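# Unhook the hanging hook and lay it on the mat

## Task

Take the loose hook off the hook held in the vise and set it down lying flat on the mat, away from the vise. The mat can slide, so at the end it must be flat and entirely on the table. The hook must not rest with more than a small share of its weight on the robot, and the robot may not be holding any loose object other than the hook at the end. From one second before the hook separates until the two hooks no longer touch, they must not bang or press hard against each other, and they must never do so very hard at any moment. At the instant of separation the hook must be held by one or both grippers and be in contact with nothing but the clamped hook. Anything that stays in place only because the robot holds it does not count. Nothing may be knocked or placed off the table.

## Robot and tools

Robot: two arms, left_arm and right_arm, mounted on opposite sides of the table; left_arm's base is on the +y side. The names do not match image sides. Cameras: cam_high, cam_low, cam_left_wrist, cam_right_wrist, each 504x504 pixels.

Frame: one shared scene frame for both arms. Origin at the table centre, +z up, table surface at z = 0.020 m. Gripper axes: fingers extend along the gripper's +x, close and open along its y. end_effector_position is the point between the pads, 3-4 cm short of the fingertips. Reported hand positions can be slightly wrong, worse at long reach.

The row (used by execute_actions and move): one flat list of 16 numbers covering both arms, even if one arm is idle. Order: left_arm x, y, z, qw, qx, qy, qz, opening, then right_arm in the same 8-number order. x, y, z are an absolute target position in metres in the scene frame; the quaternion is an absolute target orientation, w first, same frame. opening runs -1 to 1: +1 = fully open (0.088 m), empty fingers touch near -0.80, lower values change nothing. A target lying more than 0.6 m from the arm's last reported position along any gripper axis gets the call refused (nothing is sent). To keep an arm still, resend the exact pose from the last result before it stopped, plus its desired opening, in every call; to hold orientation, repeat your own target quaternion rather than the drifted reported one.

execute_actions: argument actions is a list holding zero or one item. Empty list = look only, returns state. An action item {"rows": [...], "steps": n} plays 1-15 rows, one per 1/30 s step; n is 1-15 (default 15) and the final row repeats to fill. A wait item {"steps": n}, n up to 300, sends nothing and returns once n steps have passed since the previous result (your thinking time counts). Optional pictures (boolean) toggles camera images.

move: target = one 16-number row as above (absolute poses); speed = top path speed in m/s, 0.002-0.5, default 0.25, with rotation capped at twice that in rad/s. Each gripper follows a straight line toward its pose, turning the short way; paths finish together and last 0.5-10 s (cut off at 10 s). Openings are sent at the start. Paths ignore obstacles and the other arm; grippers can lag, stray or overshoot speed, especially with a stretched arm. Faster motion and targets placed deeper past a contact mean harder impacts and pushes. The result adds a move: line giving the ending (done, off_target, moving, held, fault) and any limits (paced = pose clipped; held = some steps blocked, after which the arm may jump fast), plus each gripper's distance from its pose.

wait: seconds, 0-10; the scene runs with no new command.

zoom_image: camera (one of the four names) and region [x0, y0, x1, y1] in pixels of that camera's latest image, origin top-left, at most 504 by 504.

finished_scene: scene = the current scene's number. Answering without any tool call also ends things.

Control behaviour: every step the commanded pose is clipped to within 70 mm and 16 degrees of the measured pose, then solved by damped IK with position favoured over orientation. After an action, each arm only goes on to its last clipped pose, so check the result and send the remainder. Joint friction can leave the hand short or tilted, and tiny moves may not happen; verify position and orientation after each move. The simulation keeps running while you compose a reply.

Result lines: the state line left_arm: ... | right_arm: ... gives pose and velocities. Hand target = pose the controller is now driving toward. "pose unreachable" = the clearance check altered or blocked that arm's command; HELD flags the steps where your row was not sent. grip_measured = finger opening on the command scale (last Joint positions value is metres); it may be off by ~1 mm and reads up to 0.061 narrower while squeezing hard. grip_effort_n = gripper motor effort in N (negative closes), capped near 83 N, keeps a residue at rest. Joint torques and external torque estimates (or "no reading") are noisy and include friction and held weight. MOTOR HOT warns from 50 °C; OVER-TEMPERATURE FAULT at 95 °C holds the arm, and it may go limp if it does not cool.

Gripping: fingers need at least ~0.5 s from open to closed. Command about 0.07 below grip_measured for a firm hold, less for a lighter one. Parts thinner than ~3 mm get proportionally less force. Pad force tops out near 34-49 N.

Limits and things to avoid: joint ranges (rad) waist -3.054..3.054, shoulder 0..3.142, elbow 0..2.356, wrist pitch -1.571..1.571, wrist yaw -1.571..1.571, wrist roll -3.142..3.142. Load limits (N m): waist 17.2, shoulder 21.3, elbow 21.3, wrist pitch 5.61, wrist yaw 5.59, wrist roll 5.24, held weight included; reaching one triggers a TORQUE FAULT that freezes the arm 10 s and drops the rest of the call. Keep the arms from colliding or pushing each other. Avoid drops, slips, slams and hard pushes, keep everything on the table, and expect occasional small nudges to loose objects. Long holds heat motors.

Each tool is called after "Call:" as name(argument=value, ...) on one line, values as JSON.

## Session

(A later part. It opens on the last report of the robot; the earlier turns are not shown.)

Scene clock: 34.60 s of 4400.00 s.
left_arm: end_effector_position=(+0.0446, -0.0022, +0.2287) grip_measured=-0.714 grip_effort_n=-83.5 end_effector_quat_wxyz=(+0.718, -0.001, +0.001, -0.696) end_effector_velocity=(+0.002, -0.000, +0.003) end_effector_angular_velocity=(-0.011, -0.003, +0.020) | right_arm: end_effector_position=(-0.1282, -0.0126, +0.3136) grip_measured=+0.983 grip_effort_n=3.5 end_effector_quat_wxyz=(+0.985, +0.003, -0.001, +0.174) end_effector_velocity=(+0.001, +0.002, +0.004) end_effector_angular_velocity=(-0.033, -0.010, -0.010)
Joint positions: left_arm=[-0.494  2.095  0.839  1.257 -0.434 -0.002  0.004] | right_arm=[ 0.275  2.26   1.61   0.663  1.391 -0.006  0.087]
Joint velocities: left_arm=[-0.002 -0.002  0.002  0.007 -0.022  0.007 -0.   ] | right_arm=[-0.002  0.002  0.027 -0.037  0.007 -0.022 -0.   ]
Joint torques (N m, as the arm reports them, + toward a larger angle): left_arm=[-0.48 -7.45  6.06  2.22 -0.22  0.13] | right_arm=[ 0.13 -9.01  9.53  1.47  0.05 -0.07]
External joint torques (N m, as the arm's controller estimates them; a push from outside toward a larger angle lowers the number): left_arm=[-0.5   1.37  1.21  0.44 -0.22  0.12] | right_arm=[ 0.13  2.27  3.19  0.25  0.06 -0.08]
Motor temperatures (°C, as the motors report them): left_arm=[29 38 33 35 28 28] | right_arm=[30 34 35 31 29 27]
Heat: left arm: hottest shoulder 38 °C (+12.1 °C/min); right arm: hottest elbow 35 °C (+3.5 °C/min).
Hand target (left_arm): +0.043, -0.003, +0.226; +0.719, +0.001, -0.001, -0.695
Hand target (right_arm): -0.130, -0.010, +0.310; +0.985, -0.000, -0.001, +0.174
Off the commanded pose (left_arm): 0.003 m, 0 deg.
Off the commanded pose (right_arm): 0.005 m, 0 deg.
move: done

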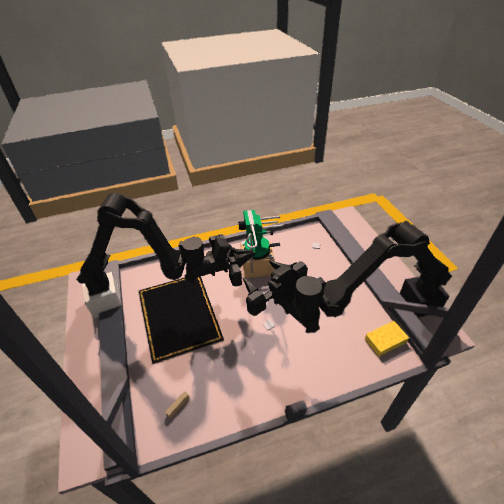

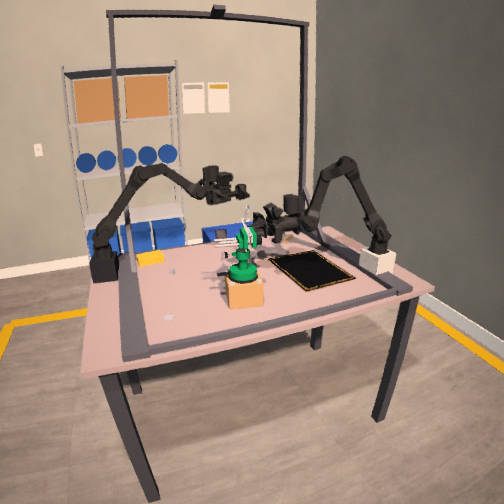

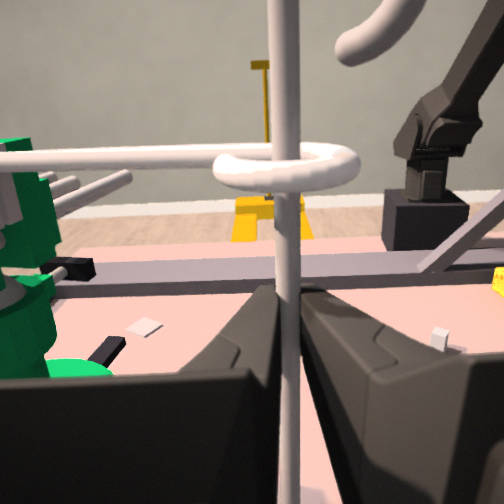

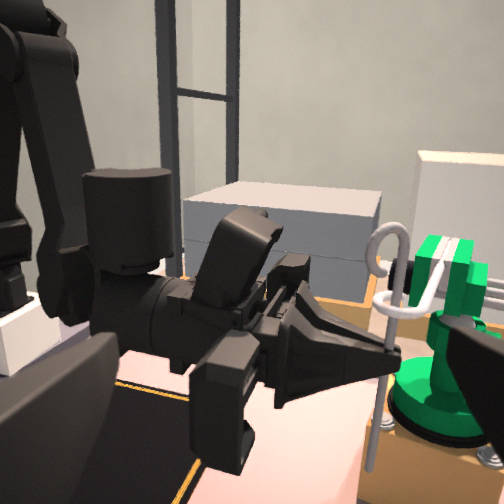

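Call:
execute_actions(actions=[])

Scene clock: 37.30 s of 4400.00 s.
left_arm: end_effector_position=(+0.0446, -0.0023, +0.2289) grip_measured=-0.714 grip_effort_n=-83.5 end_effector_quat_wxyz=(+0.719, -0.002, +0.000, -0.695) end_effector_velocity=(+0.002, +0.001, -0.001) end_effector_angular_velocity=(+0.007, +0.004, +0.020) | right_arm: end_effector_position=(-0.1282, -0.0125, +0.3138) grip_measured=+0.983 grip_effort_n=3.5 end_effector_quat_wxyz=(+0.985, +0.003, -0.001, +0.174) end_effector_velocity=(+0.001, +0.000, -0.000) end_effector_angular_velocity=(-0.014, -0.004, +0.005)
Joint positions: left_arm=[-0.494  2.095  0.84   1.258 -0.436 -0.002  0.004] | right_arm=[ 0.275  2.261  1.612  0.66   1.393 -0.006  0.087]
Joint velocities: left_arm=[-0.002 -0.002 -0.002 -0.007 -0.022 -0.007 -0.   ] | right_arm=[-0.002 -0.002 -0.002 -0.007 -0.007 -0.007 -0.   ]
Joint torques (N m, as the arm reports them, + toward a larger angle): left_arm=[-0.47 -7.51  6.05  2.23 -0.2   0.13] | right_arm=[ 0.32 -8.92  9.48  1.4   0.1  -0.03]
External joint torques (N m, as the arm's controller estimates them; a push from outside toward a larger angle lowers the number): left_arm=[-0.48  1.19  1.29  0.48 -0.2   0.12] | right_arm=[ 0.32  2.29  3.18  0.18  0.1  -0.04]
Motor temperatures (°C, as the motors report them): left_arm=[29 38 33 35 28 28] | right_arm=[30 34 35 31 29 27]
Heat: left arm: hottest shoulder 38 °C (+11.3 °C/min); right arm: hottest elbow 35 °C (+3.2 °C/min).
Hand target (left_arm): +0.043, -0.003, +0.226; +0.719, +0.001, -0.001, -0.695
Hand target (right_arm): -0.130, -0.010, +0.310; +0.985, -0.000, -0.001, +0.174
Off the commanded pose (left_arm): 0.003 m, 0 deg.
Off the commanded pose (right_arm): 0.005 m, 0 deg.
Steps of this call (steps 1 to 81: nothing new was sent). Readings (end_effector_position):
1: left_arm (+0.0446, -0.0023, +0.2288) | right_arm (-0.1282, -0.0126, +0.3137)
2: left_arm (+0.0447, -0.0023, +0.2289) | right_arm (-0.1282, -0.0125, +0.3138)
4: left_arm (+0.0448, -0.0023, +0.2287) | right_arm (-0.1282, -0.0126, +0.3138)
8: left_arm (+0.0448, -0.0024, +0.2289) | right_arm (-0.1282, -0.0124, +0.3138)
81: the state above

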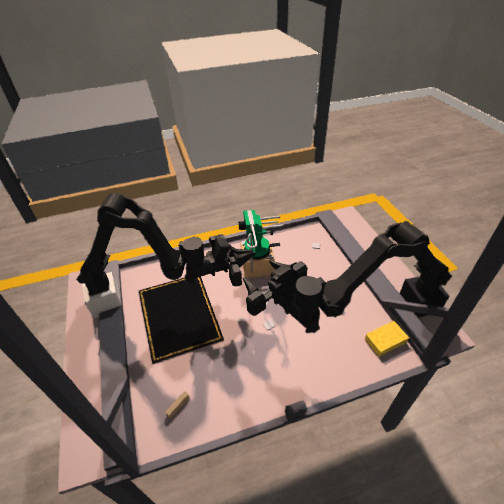

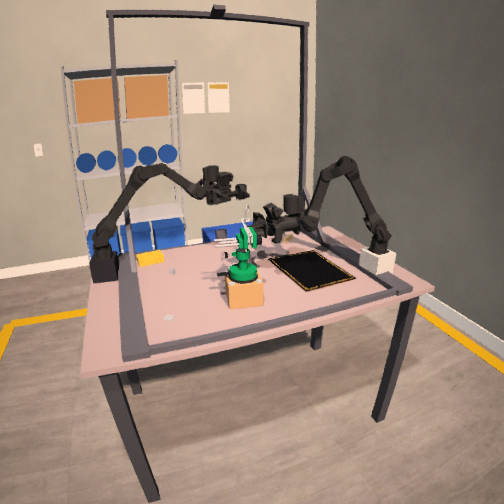

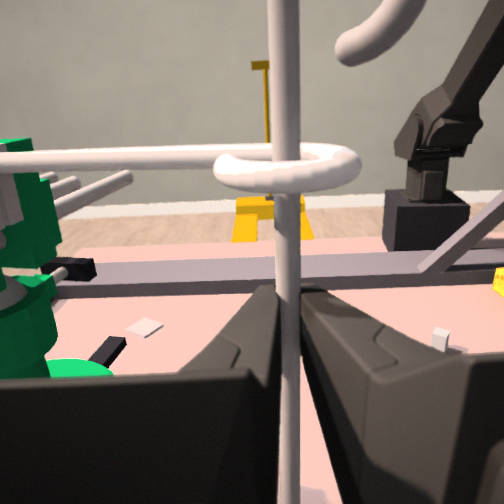

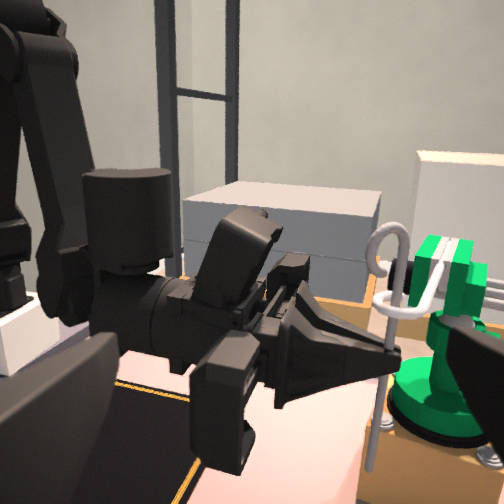

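Call:
zoom_image(camera="cam_right_wrist", region=[350, 220, 470, 340])

Region (350, 220, 470, 340) of cam_right_wrist's 504x504 image, scaled by 4.200, with more detail than that image has.

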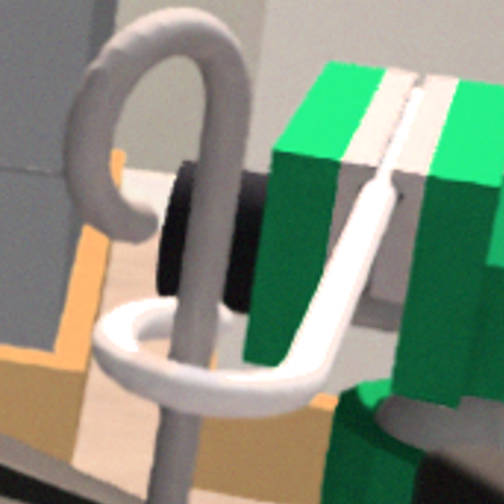

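Call:
move(target=[0.043,-0.010,0.226,0.719,0,0,-0.695,-0.78,-0.1282,-0.0126,0.3136,0.985,0.003,-0.001,0.174,1], speed=0.008)

Call:
zoom_image(camera="cam_right_wrist", region=[350, 220, 470, 340])

Scene clock: 40.03 s of 4400.00 s.
left_arm: end_effector_position=(+0.0424, -0.0076, +0.2294) grip_measured=-0.714 grip_effort_n=-83.5 end_effector_quat_wxyz=(+0.719, -0.003, -0.000, -0.695) end_effector_velocity=(-0.001, -0.001, -0.000) end_effector_angular_velocity=(+0.002, +0.021, +0.005) | right_arm: end_effector_position=(-0.1282, -0.0125, +0.3143) grip_measured=+0.983 grip_effort_n=3.5 end_effector_quat_wxyz=(+0.985, +0.006, -0.001, +0.174) end_effector_velocity=(+0.001, +0.000, -0.002) end_effector_angular_velocity=(-0.029, -0.006, +0.005)
Joint positions: left_arm=[-0.494  2.109  0.865  1.249 -0.436 -0.002  0.004] | right_arm=[ 0.275  2.261  1.612  0.666  1.393 -0.006  0.087]
Joint velocities: left_arm=[-0.002  0.002  0.007 -0.007 -0.007 -0.022  0.   ] | right_arm=[-0.002 -0.002 -0.002 -0.022 -0.007 -0.007 -0.   ]
Joint torques (N m, as the arm reports them, + toward a larger angle): left_arm=[ 0.28 -7.61  6.06  1.99  0.07  0.08] | right_arm=[ -0.05 -10.7    7.61   1.68  -0.01  -0.13]
External joint torques (N m, as the arm's controller estimates them; a push from outside toward a larger angle lowers the number): left_arm=[0.25 1.26 1.22 0.23 0.07 0.07] | right_arm=[-0.05  0.37  1.39  0.48  0.   -0.13]
Motor temperatures (°C, as the motors report them): left_arm=[29 38 33 35 28 28] | right_arm=[30 35 36 31 29 27]
Heat: left arm: hottest shoulder 38 °C (+10.5 °C/min); right arm: hottest elbow 36 °C (+4.5 °C/min).
Hand target (left_arm): +0.043, -0.010, +0.226; +0.719, +0.000, +0.000, -0.695
Hand target (right_arm): -0.128, -0.013, +0.314; +0.985, +0.003, -0.001, +0.174
Off the commanded pose (left_arm): 0.004 m, 0 deg.
Off the commanded pose (right_arm): 0.001 m, 0 deg.
move: done

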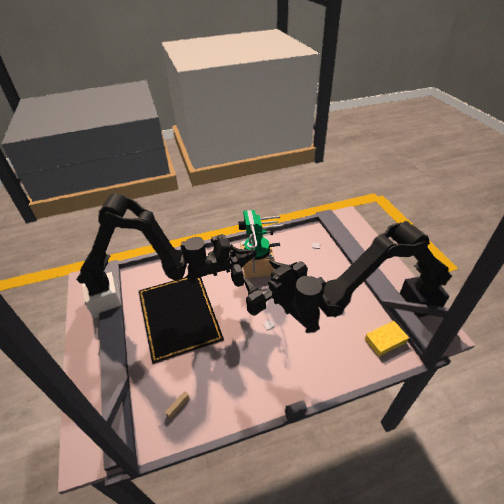

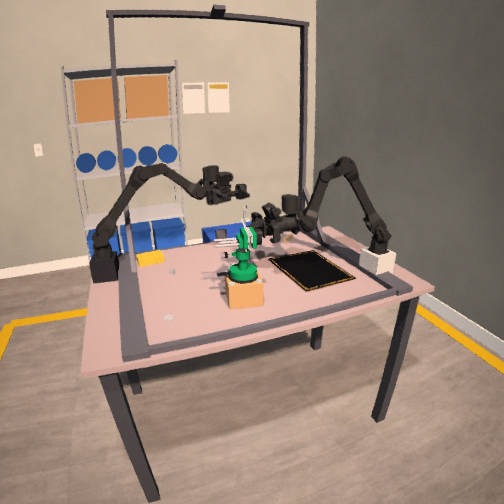

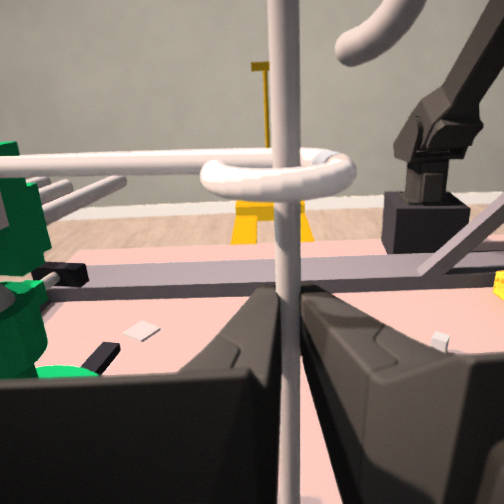

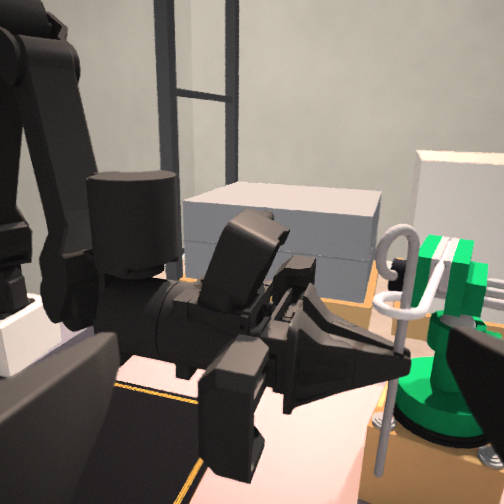

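Region (350, 220, 470, 340) of cam_right_wrist's 504x504 image, scaled by 4.200, with more detail than that image has.

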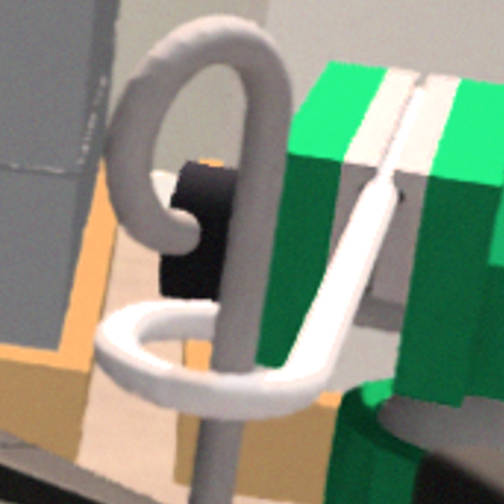

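Call:
move(target=[0.050,-0.0125,0.226,0.719,0,0,-0.695,-0.78,-0.1282,-0.0126,0.3136,0.985,0.003,-0.001,0.174,1], speed=0.008)

Call:
zoom_image(camera="cam_right_wrist", region=[350, 220, 470, 340])

Scene clock: 42.77 s of 4400.00 s.
left_arm: end_effector_position=(+0.0495, -0.0105, +0.2294) grip_measured=-0.714 grip_effort_n=-83.5 end_effector_quat_wxyz=(+0.719, -0.003, -0.000, -0.695) end_effector_velocity=(+0.002, +0.000, -0.004) end_effector_angular_velocity=(+0.021, -0.015, +0.010) | right_arm: end_effector_position=(-0.1282, -0.0125, +0.3144) grip_measured=+0.983 grip_effort_n=3.5 end_effector_quat_wxyz=(+0.985, +0.006, -0.001, +0.174) end_effector_velocity=(+0.001, +0.001, -0.003) end_effector_angular_velocity=(-0.019, -0.005, +0.005)
Joint positions: left_arm=[-0.473  2.109  0.866  1.249 -0.417 -0.002  0.004] | right_arm=[ 0.275  2.261  1.612  0.666  1.393 -0.006  0.087]
Joint velocities: left_arm=[ 0.002 -0.002 -0.002 -0.022 -0.007  0.007 -0.   ] | right_arm=[-0.002  0.002 -0.002 -0.007 -0.007 -0.007  0.   ]
Joint torques (N m, as the arm reports them, + toward a larger angle): left_arm=[ 0.3  -7.74  5.94  2.02  0.16  0.05] | right_arm=[ -0.05 -10.69   7.6    1.65  -0.01  -0.15]
External joint torques (N m, as the arm's controller estimates them; a push from outside toward a larger angle lowers the number): left_arm=[0.28 1.16 1.08 0.26 0.16 0.04] | right_arm=[-0.06  0.36  1.38  0.45  0.01 -0.16]
Motor temperatures (°C, as the motors report them): left_arm=[29 38 33 35 28 28] | right_arm=[30 36 36 31 29 27]
Heat: left arm: hottest shoulder 38 °C (+9.8 °C/min); right arm: hottest shoulder 36 °C (+4.2 °C/min).
Hand target (left_arm): +0.050, -0.012, +0.226; +0.719, -0.000, +0.000, -0.695
Hand target (right_arm): -0.128, -0.013, +0.314; +0.985, +0.003, -0.001, +0.174
Off the commanded pose (left_arm): 0.004 m, 0 deg.
Off the commanded pose (right_arm): 0.001 m, 0 deg.
move: done

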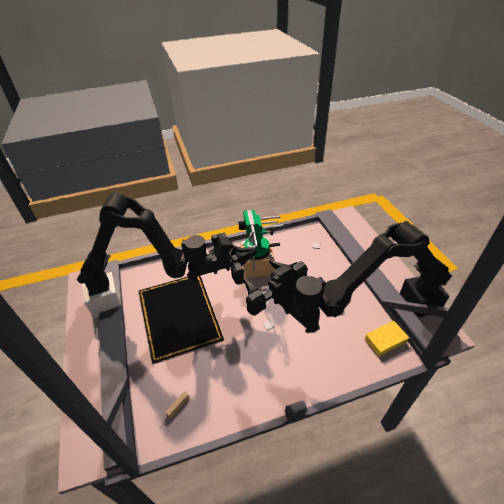

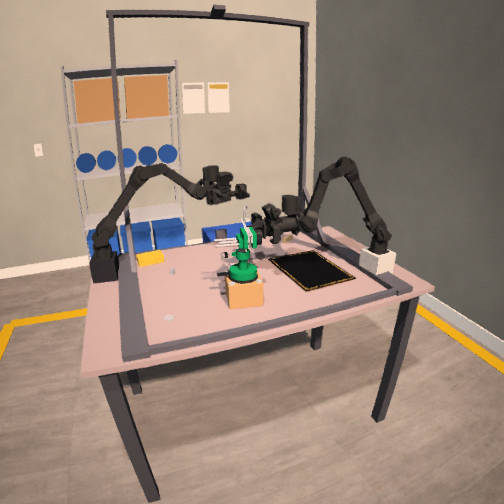

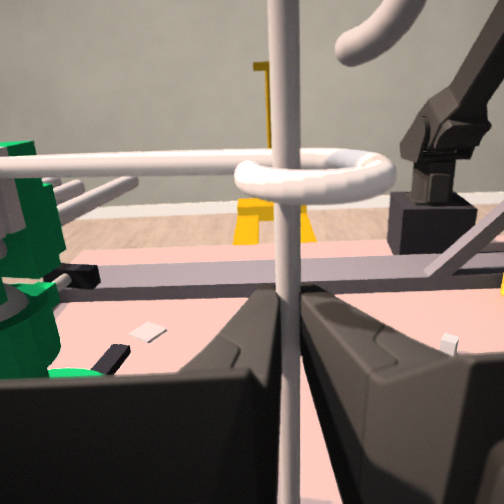

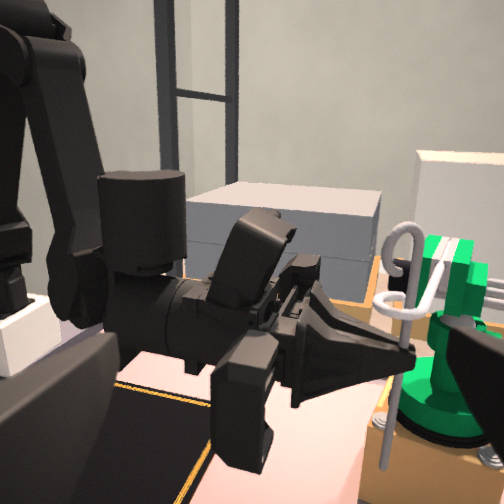

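Region (350, 220, 470, 340) of cam_right_wrist's 504x504 image, scaled by 4.200, with more detail than that image has.

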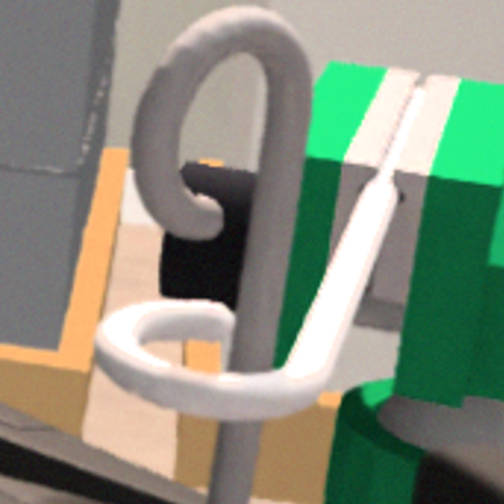

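Call:
move(target=[0.0545,-0.0102,0.226,0.719,0,0,-0.695,-0.78,-0.1282,-0.0126,0.3136,0.985,0.003,-0.001,0.174,1], speed=0.006)

Call:
zoom_image(camera="cam_right_wrist", region=[350, 220, 470, 340])

Scene clock: 45.90 s of 4400.00 s.
left_arm: end_effector_position=(+0.0529, -0.0113, +0.2298) grip_measured=-0.714 grip_effort_n=-83.5 end_effector_quat_wxyz=(+0.720, -0.005, -0.001, -0.694) end_effector_velocity=(-0.000, -0.000, +0.000) end_effector_angular_velocity=(+0.002, +0.006, +0.005) | right_arm: end_effector_position=(-0.1282, -0.0125, +0.3144) grip_measured=+0.983 grip_effort_n=3.5 end_effector_quat_wxyz=(+0.985, +0.006, -0.001, +0.174) end_effector_velocity=(+0.001, +0.000, -0.000) end_effector_angular_velocity=(-0.014, -0.004, +0.005)
Joint positions: left_arm=[-0.464  2.109  0.864  1.254 -0.408 -0.002  0.004] | right_arm=[ 0.275  2.261  1.612  0.666  1.393 -0.006  0.087]
Joint velocities: left_arm=[-0.002 -0.002  0.002 -0.007 -0.007 -0.007 -0.   ] | right_arm=[-0.002 -0.002 -0.002 -0.007 -0.007 -0.007 -0.   ]
Joint torques (N m, as the arm reports them, + toward a larger angle): left_arm=[ 0.27 -8.72  4.36  2.25  0.16  0.07] | right_arm=[ -0.02 -10.68   7.61   1.69   0.03  -0.14]
External joint torques (N m, as the arm's controller estimates them; a push from outside toward a larger angle lowers the number): left_arm=[ 0.31  0.2  -0.51  0.48  0.15  0.06] | right_arm=[-0.02  0.47  1.35  0.48  0.04 -0.14]
Motor temperatures (°C, as the motors report them): left_arm=[29 39 34 36 28 28] | right_arm=[30 37 36 32 29 27]
Heat: left arm: hottest shoulder 39 °C (+10.5 °C/min); right arm: hottest shoulder 37 °C (+5.2 °C/min).
Hand target (left_arm): +0.055, -0.010, +0.226; +0.719, -0.000, +0.000, -0.695
Hand target (right_arm): -0.128, -0.013, +0.314; +0.985, +0.003, -0.001, +0.174
Off the commanded pose (left_arm): 0.004 m, 1 deg.
Off the commanded pose (right_arm): 0.001 m, 0 deg.
move: done

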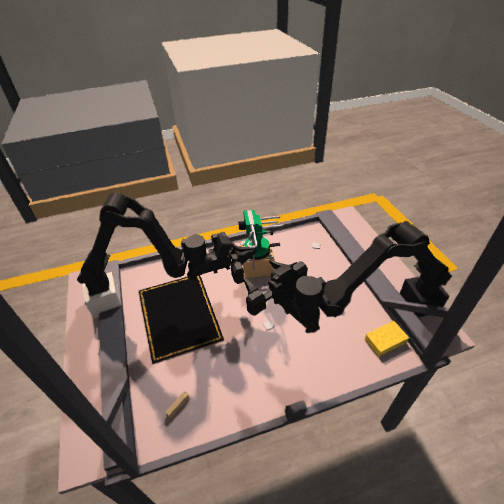

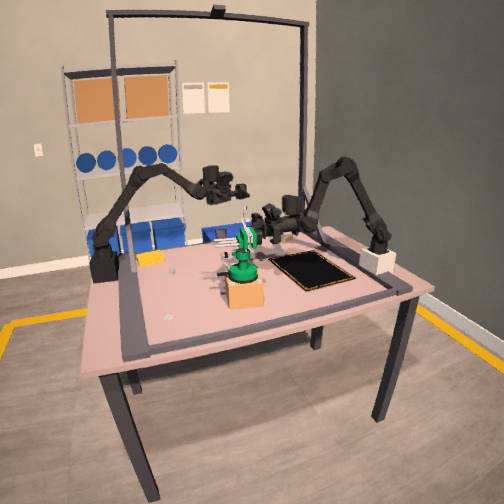

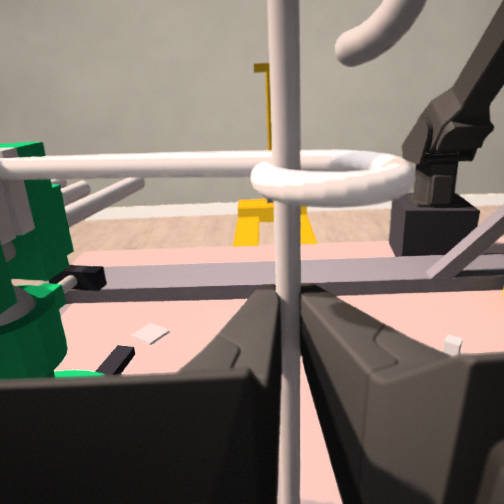

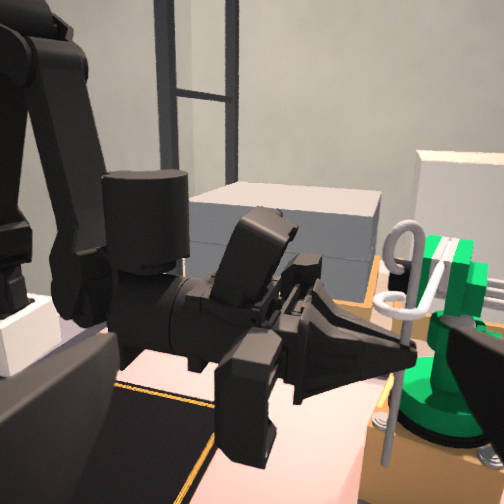

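Region (350, 220, 470, 340) of cam_right_wrist's 504x504 image, scaled by 4.200, with more detail than that image has.

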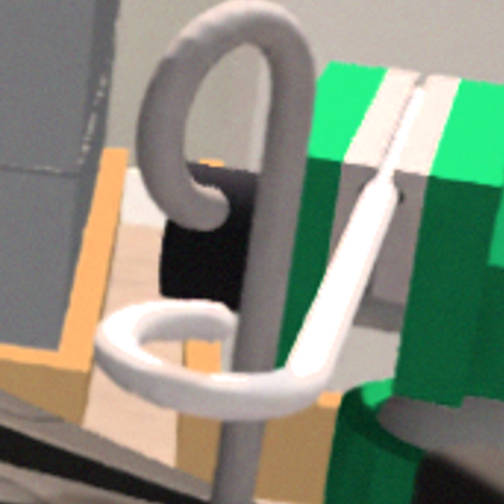

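Call:
move(target=[0.0575,-0.0128,0.226,0.719,0,0,-0.695,-0.78,-0.1282,-0.0126,0.3136,0.985,0.003,-0.001,0.174,1], speed=0.006)

Call:
zoom_image(camera="cam_right_wrist", region=[350, 220, 470, 340])

Scene clock: 47.77 s of 4400.00 s.
left_arm: end_effector_position=(+0.0562, -0.0125, +0.2297) grip_measured=-0.714 grip_effort_n=-83.5 end_effector_quat_wxyz=(+0.719, -0.005, -0.001, -0.695) end_effector_velocity=(+0.000, +0.002, -0.005) end_effector_angular_velocity=(+0.016, +0.001, +0.005) | right_arm: end_effector_position=(-0.1282, -0.0125, +0.3144) grip_measured=+0.983 grip_effort_n=3.5 end_effector_quat_wxyz=(+0.985, +0.006, -0.001, +0.174) end_effector_velocity=(+0.001, +0.000, -0.000) end_effector_angular_velocity=(-0.028, -0.009, +0.005)
Joint positions: left_arm=[-0.454  2.109  0.863  1.254 -0.398 -0.002  0.004] | right_arm=[ 0.275  2.261  1.612  0.667  1.393 -0.006  0.087]
Joint velocities: left_arm=[-0.002  0.002 -0.007 -0.007 -0.007 -0.007  0.   ] | right_arm=[-0.002 -0.002 -0.002 -0.007 -0.007 -0.022  0.   ]
Joint torques (N m, as the arm reports them, + toward a larger angle): left_arm=[ 0.25 -8.35  4.98  1.99  0.17  0.07] | right_arm=[ -0.07 -10.8    7.66   1.67   0.    -0.15]
External joint torques (N m, as the arm's controller estimates them; a push from outside toward a larger angle lowers the number): left_arm=[0.29 0.44 0.22 0.25 0.16 0.05] | right_arm=[-0.15  0.37  1.38  0.45  0.01 -0.15]
Motor temperatures (°C, as the motors report them): left_arm=[29 39 34 36 28 28] | right_arm=[30 37 36 32 29 27]
Heat: left arm: hottest shoulder 39 °C (+10.0 °C/min); right arm: hottest shoulder 37 °C (+5.0 °C/min).
Hand target (left_arm): +0.057, -0.013, +0.226; +0.719, +0.000, +0.000, -0.695
Hand target (right_arm): -0.128, -0.013, +0.314; +0.985, +0.003, -0.001, +0.174
Off the commanded pose (left_arm): 0.004 m, 1 deg.
Off the commanded pose (right_arm): 0.001 m, 0 deg.
move: done

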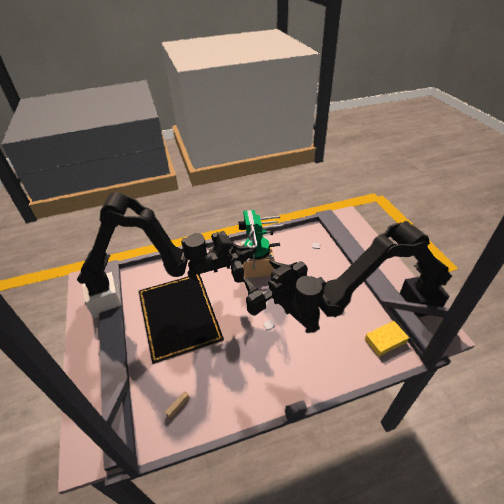

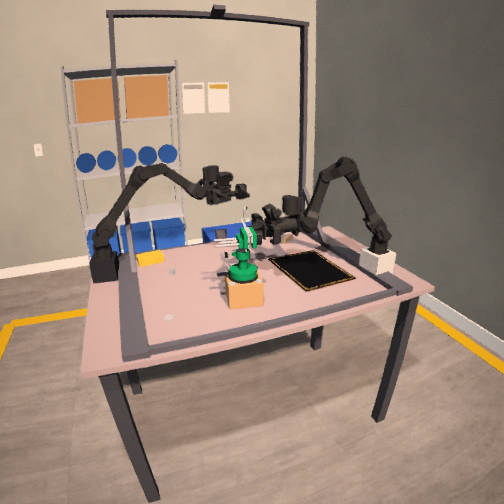

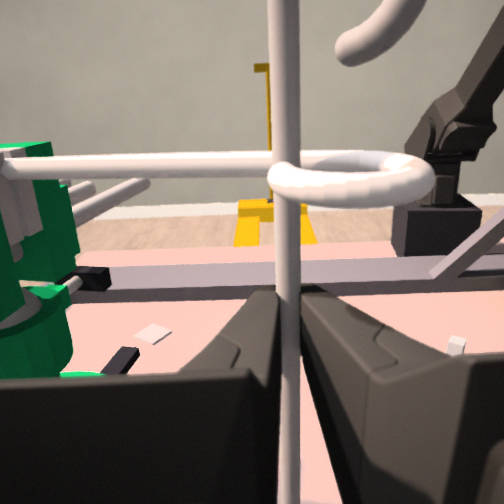

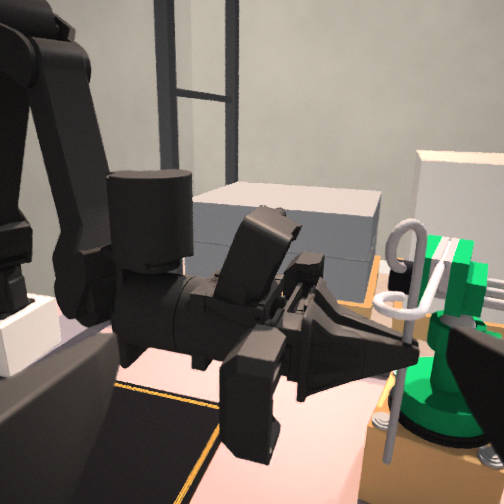

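Region (350, 220, 470, 340) of cam_right_wrist's 504x504 image, scaled by 4.200, with more detail than that image has.

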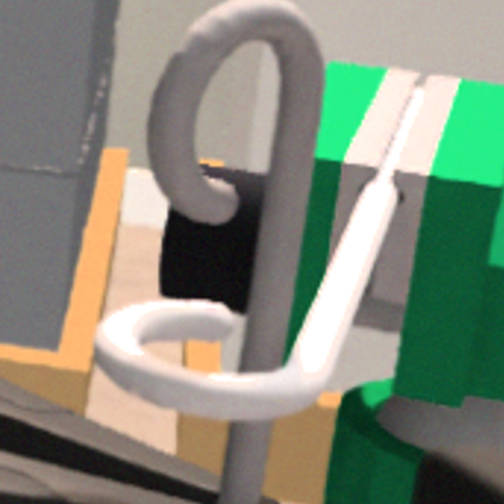

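Call:
move(target=[0.070,-0.0118,0.226,0.719,0,0,-0.695,-0.78,-0.1282,-0.0126,0.3136,0.985,0.003,-0.001,0.174,1], speed=0.007)

Call:
zoom_image(camera="cam_right_wrist", region=[350, 220, 470, 340])

Scene clock: 50.73 s of 4400.00 s.
left_arm: end_effector_position=(+0.0683, -0.0131, +0.2257) grip_measured=-0.714 grip_effort_n=-83.5 end_effector_quat_wxyz=(+0.719, -0.001, +0.001, -0.695) end_effector_velocity=(+0.000, +0.001, +0.002) end_effector_angular_velocity=(-0.007, +0.010, +0.005) | right_arm: end_effector_position=(-0.1282, -0.0125, +0.3144) grip_measured=+0.983 grip_effort_n=3.5 end_effector_quat_wxyz=(+0.985, +0.006, -0.001, +0.174) end_effector_velocity=(+0.001, -0.000, -0.003) end_effector_angular_velocity=(-0.061, -0.017, +0.005)
Joint positions: left_arm=[-0.422  2.109  0.846  1.263 -0.365 -0.002  0.004] | right_arm=[ 0.275  2.261  1.612  0.667  1.393 -0.006  0.087]
Joint velocities: left_arm=[-0.002 -0.002 -0.002  0.007 -0.007 -0.007  0.   ] | right_arm=[-0.002 -0.002 -0.007 -0.022 -0.007 -0.037 -0.   ]
Joint torques (N m, as the arm reports them, + toward a larger angle): left_arm=[ 0.27 -9.57  4.26  2.26  0.16  0.06] | right_arm=[ -0.1  -10.77   7.67   1.69  -0.03  -0.13]
External joint torques (N m, as the arm's controller estimates them; a push from outside toward a larger angle lowers the number): left_arm=[ 0.31 -0.72 -0.53  0.48  0.16  0.05] | right_arm=[-0.1   0.38  1.41  0.49 -0.01 -0.14]
Motor temperatures (°C, as the motors report them): left_arm=[29 39 34 36 28 28] | right_arm=[30 38 36 32 29 27]
Heat: left arm: hottest shoulder 39 °C (+9.5 °C/min); right arm: hottest shoulder 38 °C (+5.9 °C/min).
Hand target (left_arm): +0.070, -0.012, +0.226; +0.719, -0.000, +0.000, -0.695
Hand target (right_arm): -0.128, -0.013, +0.314; +0.985, +0.003, -0.001, +0.174
Off the commanded pose (left_arm): 0.002 m, 0 deg.
Off the commanded pose (right_arm): 0.001 m, 0 deg.
move: done

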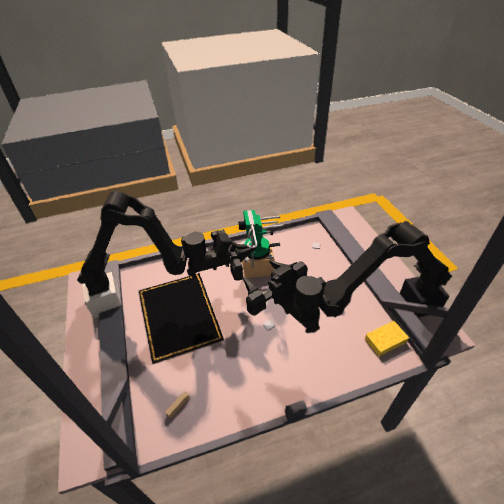

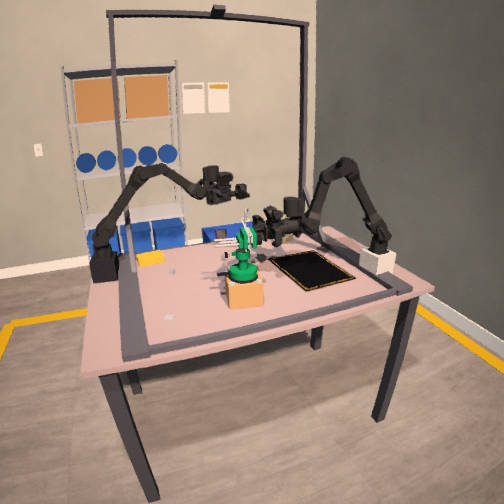

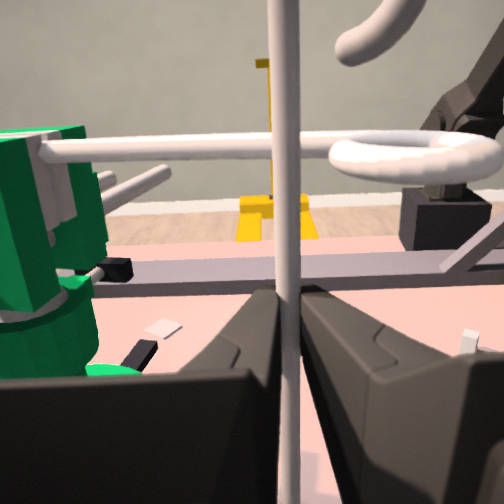

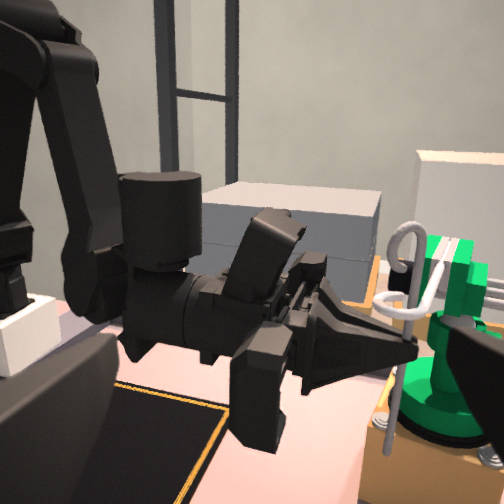

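Region (350, 220, 470, 340) of cam_right_wrist's 504x504 image, scaled by 4.200, with more detail than that image has.

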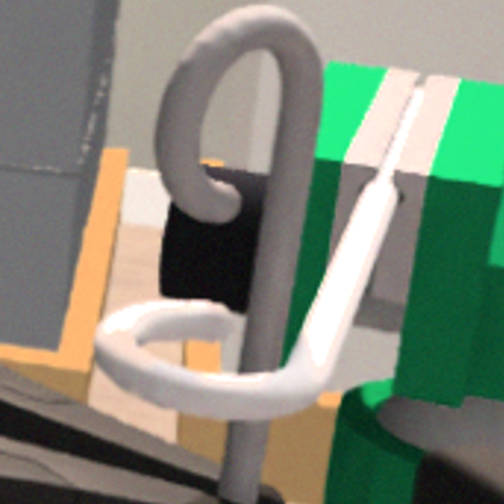

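Call:
move(target=[0.072,0.045,0.230,0.719,0,0,-0.695,-0.78,-0.1282,-0.0126,0.3136,0.985,0.003,-0.001,0.174,1], speed=0.025)

Scene clock: 54.10 s of 4400.00 s.
left_arm: end_effector_position=(+0.0723, +0.0427, +0.2284) grip_measured=-0.714 grip_effort_n=-83.5 end_effector_quat_wxyz=(+0.719, +0.001, +0.001, -0.695) end_effector_velocity=(+0.003, +0.003, -0.002) end_effector_angular_velocity=(+0.011, +0.003, +0.020) | right_arm: end_effector_position=(-0.1282, -0.0125, +0.3144) grip_measured=+0.983 grip_effort_n=3.5 end_effector_quat_wxyz=(+0.985, +0.006, -0.001, +0.174) end_effector_velocity=(-0.002, +0.002, +0.002) end_effector_angular_velocity=(-0.009, -0.003, +0.024)
Joint positions: left_arm=[-0.468  1.977  0.611  1.362 -0.409 -0.002  0.004] | right_arm=[ 0.275  2.261  1.612  0.667  1.393 -0.006  0.087]
Joint velocities: left_arm=[-0.002 -0.007 -0.012 -0.007 -0.022 -0.007 -0.   ] | right_arm=[ 0.002 -0.007 -0.002 -0.007 -0.022 -0.007 -0.   ]
Joint torques (N m, as the arm reports them, + toward a larger angle): left_arm=[-0.45 -8.46  3.85  2.23 -0.23  0.08] | right_arm=[  0.04 -10.65   7.55   1.65   0.02  -0.17]
External joint torques (N m, as the arm's controller estimates them; a push from outside toward a larger angle lowers the number): left_arm=[-0.46 -1.12 -0.39  0.47 -0.23  0.07] | right_arm=[-0.05  0.62  1.2   0.42  0.04 -0.18]
Motor temperatures (°C, as the motors report them): left_arm=[29 40 33 36 28 28] | right_arm=[30 38 36 32 29 27]
Heat: left arm: hottest shoulder 40 °C (+10.0 °C/min); right arm: hottest shoulder 38 °C (+5.5 °C/min).
Hand target (left_arm): +0.072, +0.045, +0.230; +0.719, +0.000, -0.000, -0.695
Hand target (right_arm): -0.128, -0.013, +0.314; +0.985, +0.003, -0.001, +0.174
Off the commanded pose (left_arm): 0.003 m, 0 deg.
Off the commanded pose (right_arm): 0.001 m, 0 deg.
move: done

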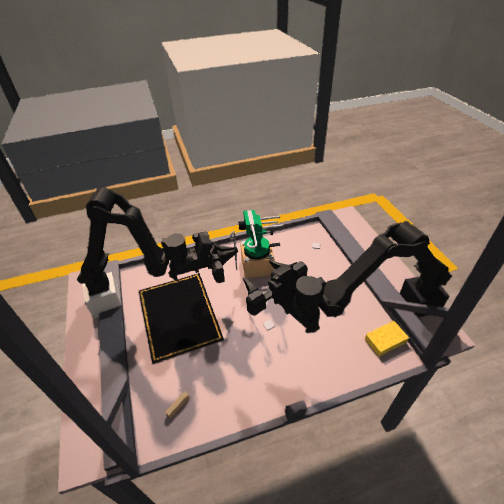

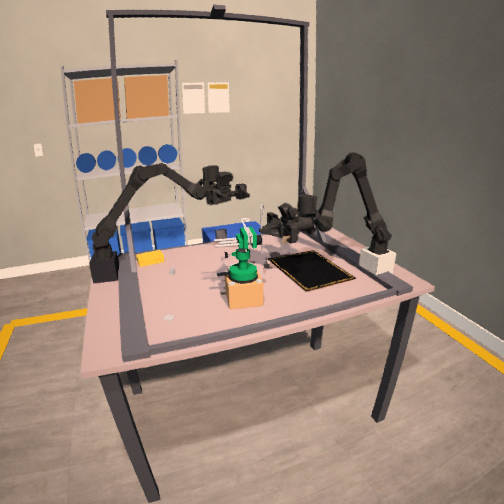

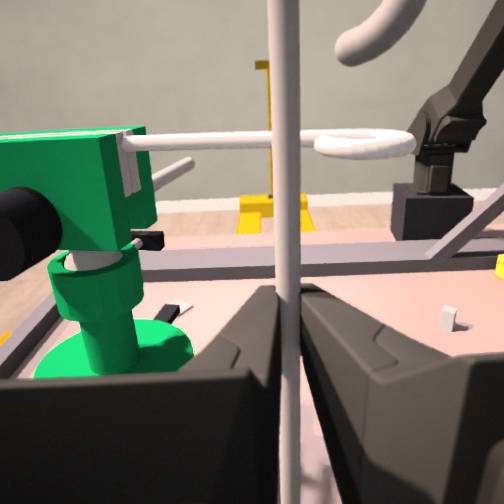

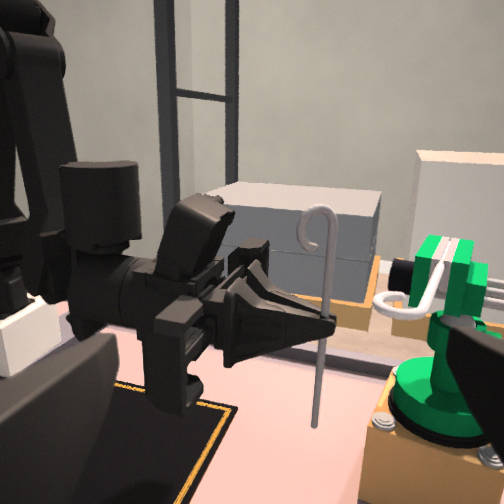

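Free. Move to the intermediate pose.

Call:
move(target=[0.03,0.14,0.26,0.683,0.183,0.183,-0.683,-0.78,-0.05,-0.2,0.30,0.683,-0.183,0.183,0.683,1], speed=0.1)

Scene clock: 61.40 s of 4400.00 s.
left_arm: end_effector_position=(+0.0318, +0.1414, +0.2545) grip_measured=-0.714 grip_effort_n=-83.5 end_effector_quat_wxyz=(+0.681, +0.191, +0.185, -0.682) end_effector_velocity=(-0.001, +0.002, -0.001) end_effector_angular_velocity=(+0.003, -0.014, -0.005) | right_arm: end_effector_position=(-0.0519, -0.1999, +0.2926) grip_measured=+0.983 grip_effort_n=3.0 end_effector_quat_wxyz=(+0.681, -0.185, +0.192, +0.682) end_effector_velocity=(-0.003, -0.004, -0.003) end_effector_angular_velocity=(-0.020, +0.009, +0.022)
Joint positions: left_arm=[-0.718  1.355  0.706  0.013 -0.529 -0.347  0.004] | right_arm=[-0.458  1.314  0.852 -0.156 -0.477 -0.303  0.087]
Joint velocities: left_arm=[-0.007 -0.002 -0.002 -0.007 -0.007  0.007 -0.   ] | right_arm=[-0.007 -0.002  0.002 -0.037 -0.022 -0.022 -0.   ]
Joint torques (N m, as the arm reports them, + toward a larger angle): left_arm=[-0.51 -5.94  8.36  1.75 -0.48 -0.07] | right_arm=[-0.16 -5.16 10.4   1.85 -0.25 -0.18]
External joint torques (N m, as the arm's controller estimates them; a push from outside toward a larger angle lowers the number): left_arm=[-0.51 -0.83  1.56  0.16 -0.24 -0.08] | right_arm=[-0.19 -0.12  3.41  0.26 -0.04 -0.19]
Motor temperatures (°C, as the motors report them): left_arm=[29 40 34 36 28 28] | right_arm=[30 39 36 32 29 27]
Heat: left arm: hottest shoulder 40 °C (+9.1 °C/min); right arm: hottest shoulder 39 °C (+6.1 °C/min).
Hand target (left_arm): +0.030, +0.141, +0.261; +0.683, +0.183, +0.184, -0.683
Hand target (right_arm): -0.050, -0.199, +0.299; +0.683, -0.184, +0.184, +0.683
Off the commanded pose (left_arm): 0.006 m, 1 deg.
Off the commanded pose (right_arm): 0.008 m, 1 deg.
move: done

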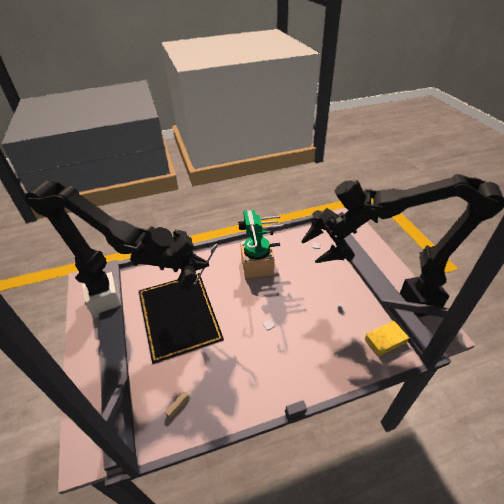

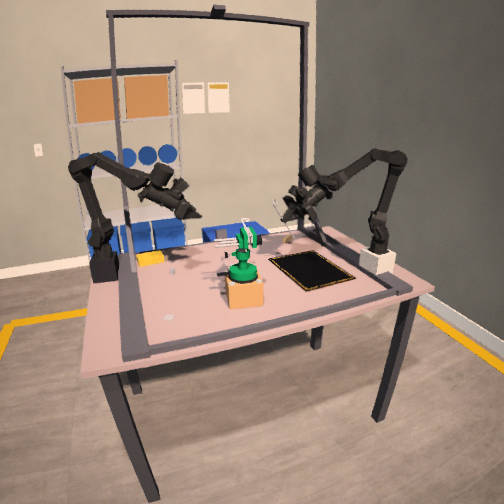

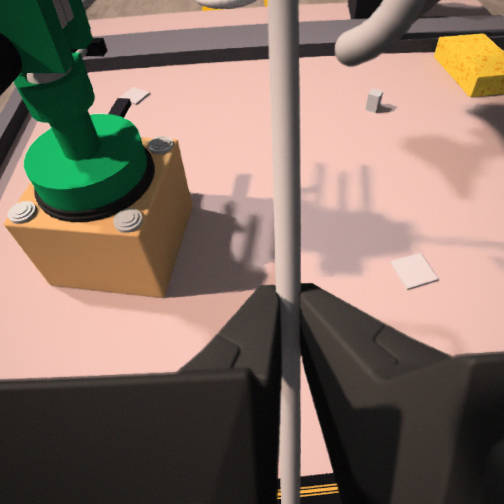

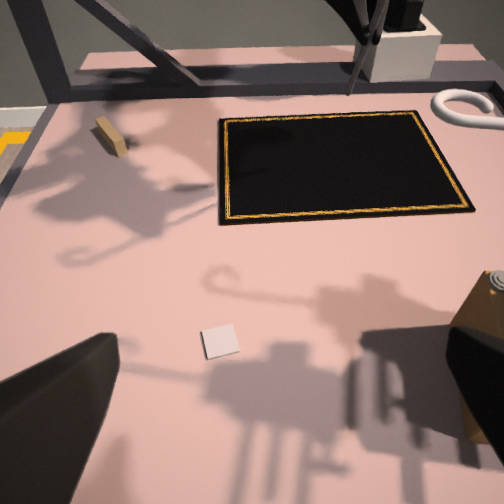

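Call:
move(target=[0.04,0.20,0.15,0.153,0.690,-0.153,-0.690,-0.78,-0.0519,-0.1999,0.2926,0.681,-0.185,0.192,0.682,1], speed=0.2)

Scene clock: 66.80 s of 4400.00 s.
left_arm: end_effector_position=(+0.0420, +0.2024, +0.1508) grip_measured=-0.714 grip_effort_n=-83.5 end_effector_quat_wxyz=(+0.156, +0.687, -0.149, -0.694) end_effector_velocity=(+0.000, -0.001, +0.001) end_effector_angular_velocity=(-0.017, -0.016, -0.006) | right_arm: end_effector_position=(-0.0519, -0.2000, +0.2928) grip_measured=+0.983 grip_effort_n=3.0 end_effector_quat_wxyz=(+0.681, -0.185, +0.192, +0.682) end_effector_velocity=(-0.000, -0.004, -0.006) end_effector_angular_velocity=(-0.025, +0.004, -0.005)
Joint positions: left_arm=[-0.668  1.512  0.742 -0.426 -0.225  1.026  0.004] | right_arm=[-0.458  1.314  0.852 -0.156 -0.479 -0.305  0.087]
Joint velocities: left_arm=[-0.007 -0.002 -0.002  0.007 -0.022  0.007 -0.   ] | right_arm=[-0.002 -0.002 -0.007 -0.022  0.007 -0.007 -0.   ]
Joint torques (N m, as the arm reports them, + toward a larger angle): left_arm=[-0.42 -4.45  7.16  1.01 -0.36  0.12] | right_arm=[ 0.12 -4.72  8.56  2.05 -0.13  0.05]
External joint torques (N m, as the arm's controller estimates them; a push from outside toward a larger angle lowers the number): left_arm=[-0.43  0.94  1.31  0.03 -0.25  0.15] | right_arm=[0.11 0.24 1.67 0.48 0.07 0.04]
Motor temperatures (°C, as the motors report them): left_arm=[29 39 35 36 28 28] | right_arm=[30 38 37 32 29 27]
Heat: left arm: hottest shoulder 39 °C (+7.0 °C/min); right arm: hottest shoulder 38 °C (+4.0 °C/min).
Hand target (left_arm): +0.041, +0.201, +0.151; +0.153, +0.689, -0.151, -0.692
Hand target (right_arm): -0.052, -0.200, +0.292; +0.681, -0.185, +0.192, +0.682
Off the commanded pose (left_arm): 0.003 m, 1 deg.
Off the commanded pose (right_arm): 0.000 m, 0 deg.
move: done

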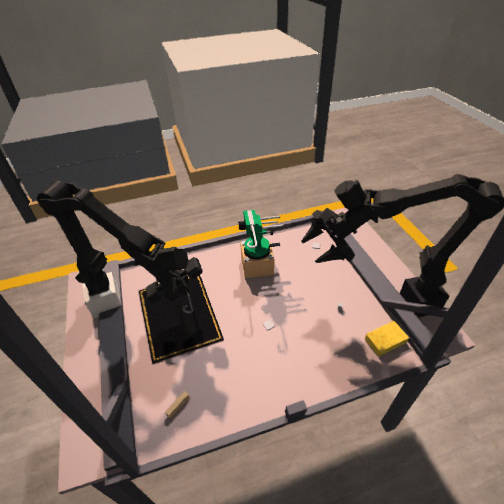

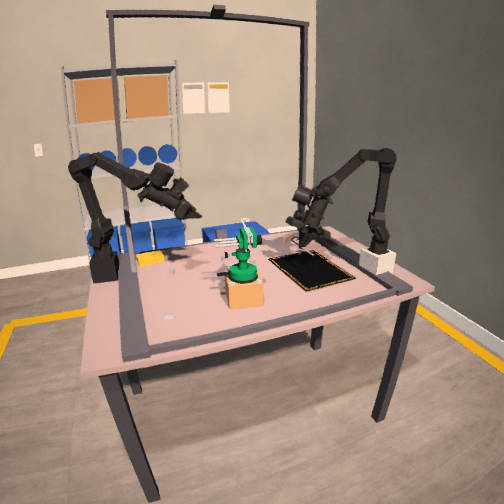

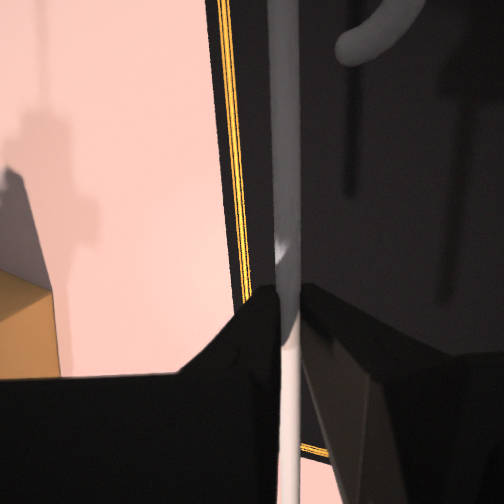

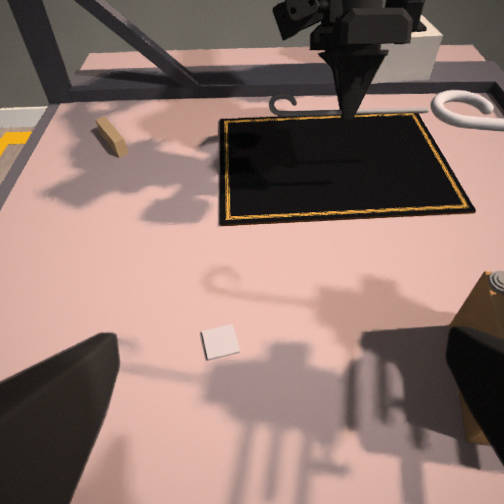

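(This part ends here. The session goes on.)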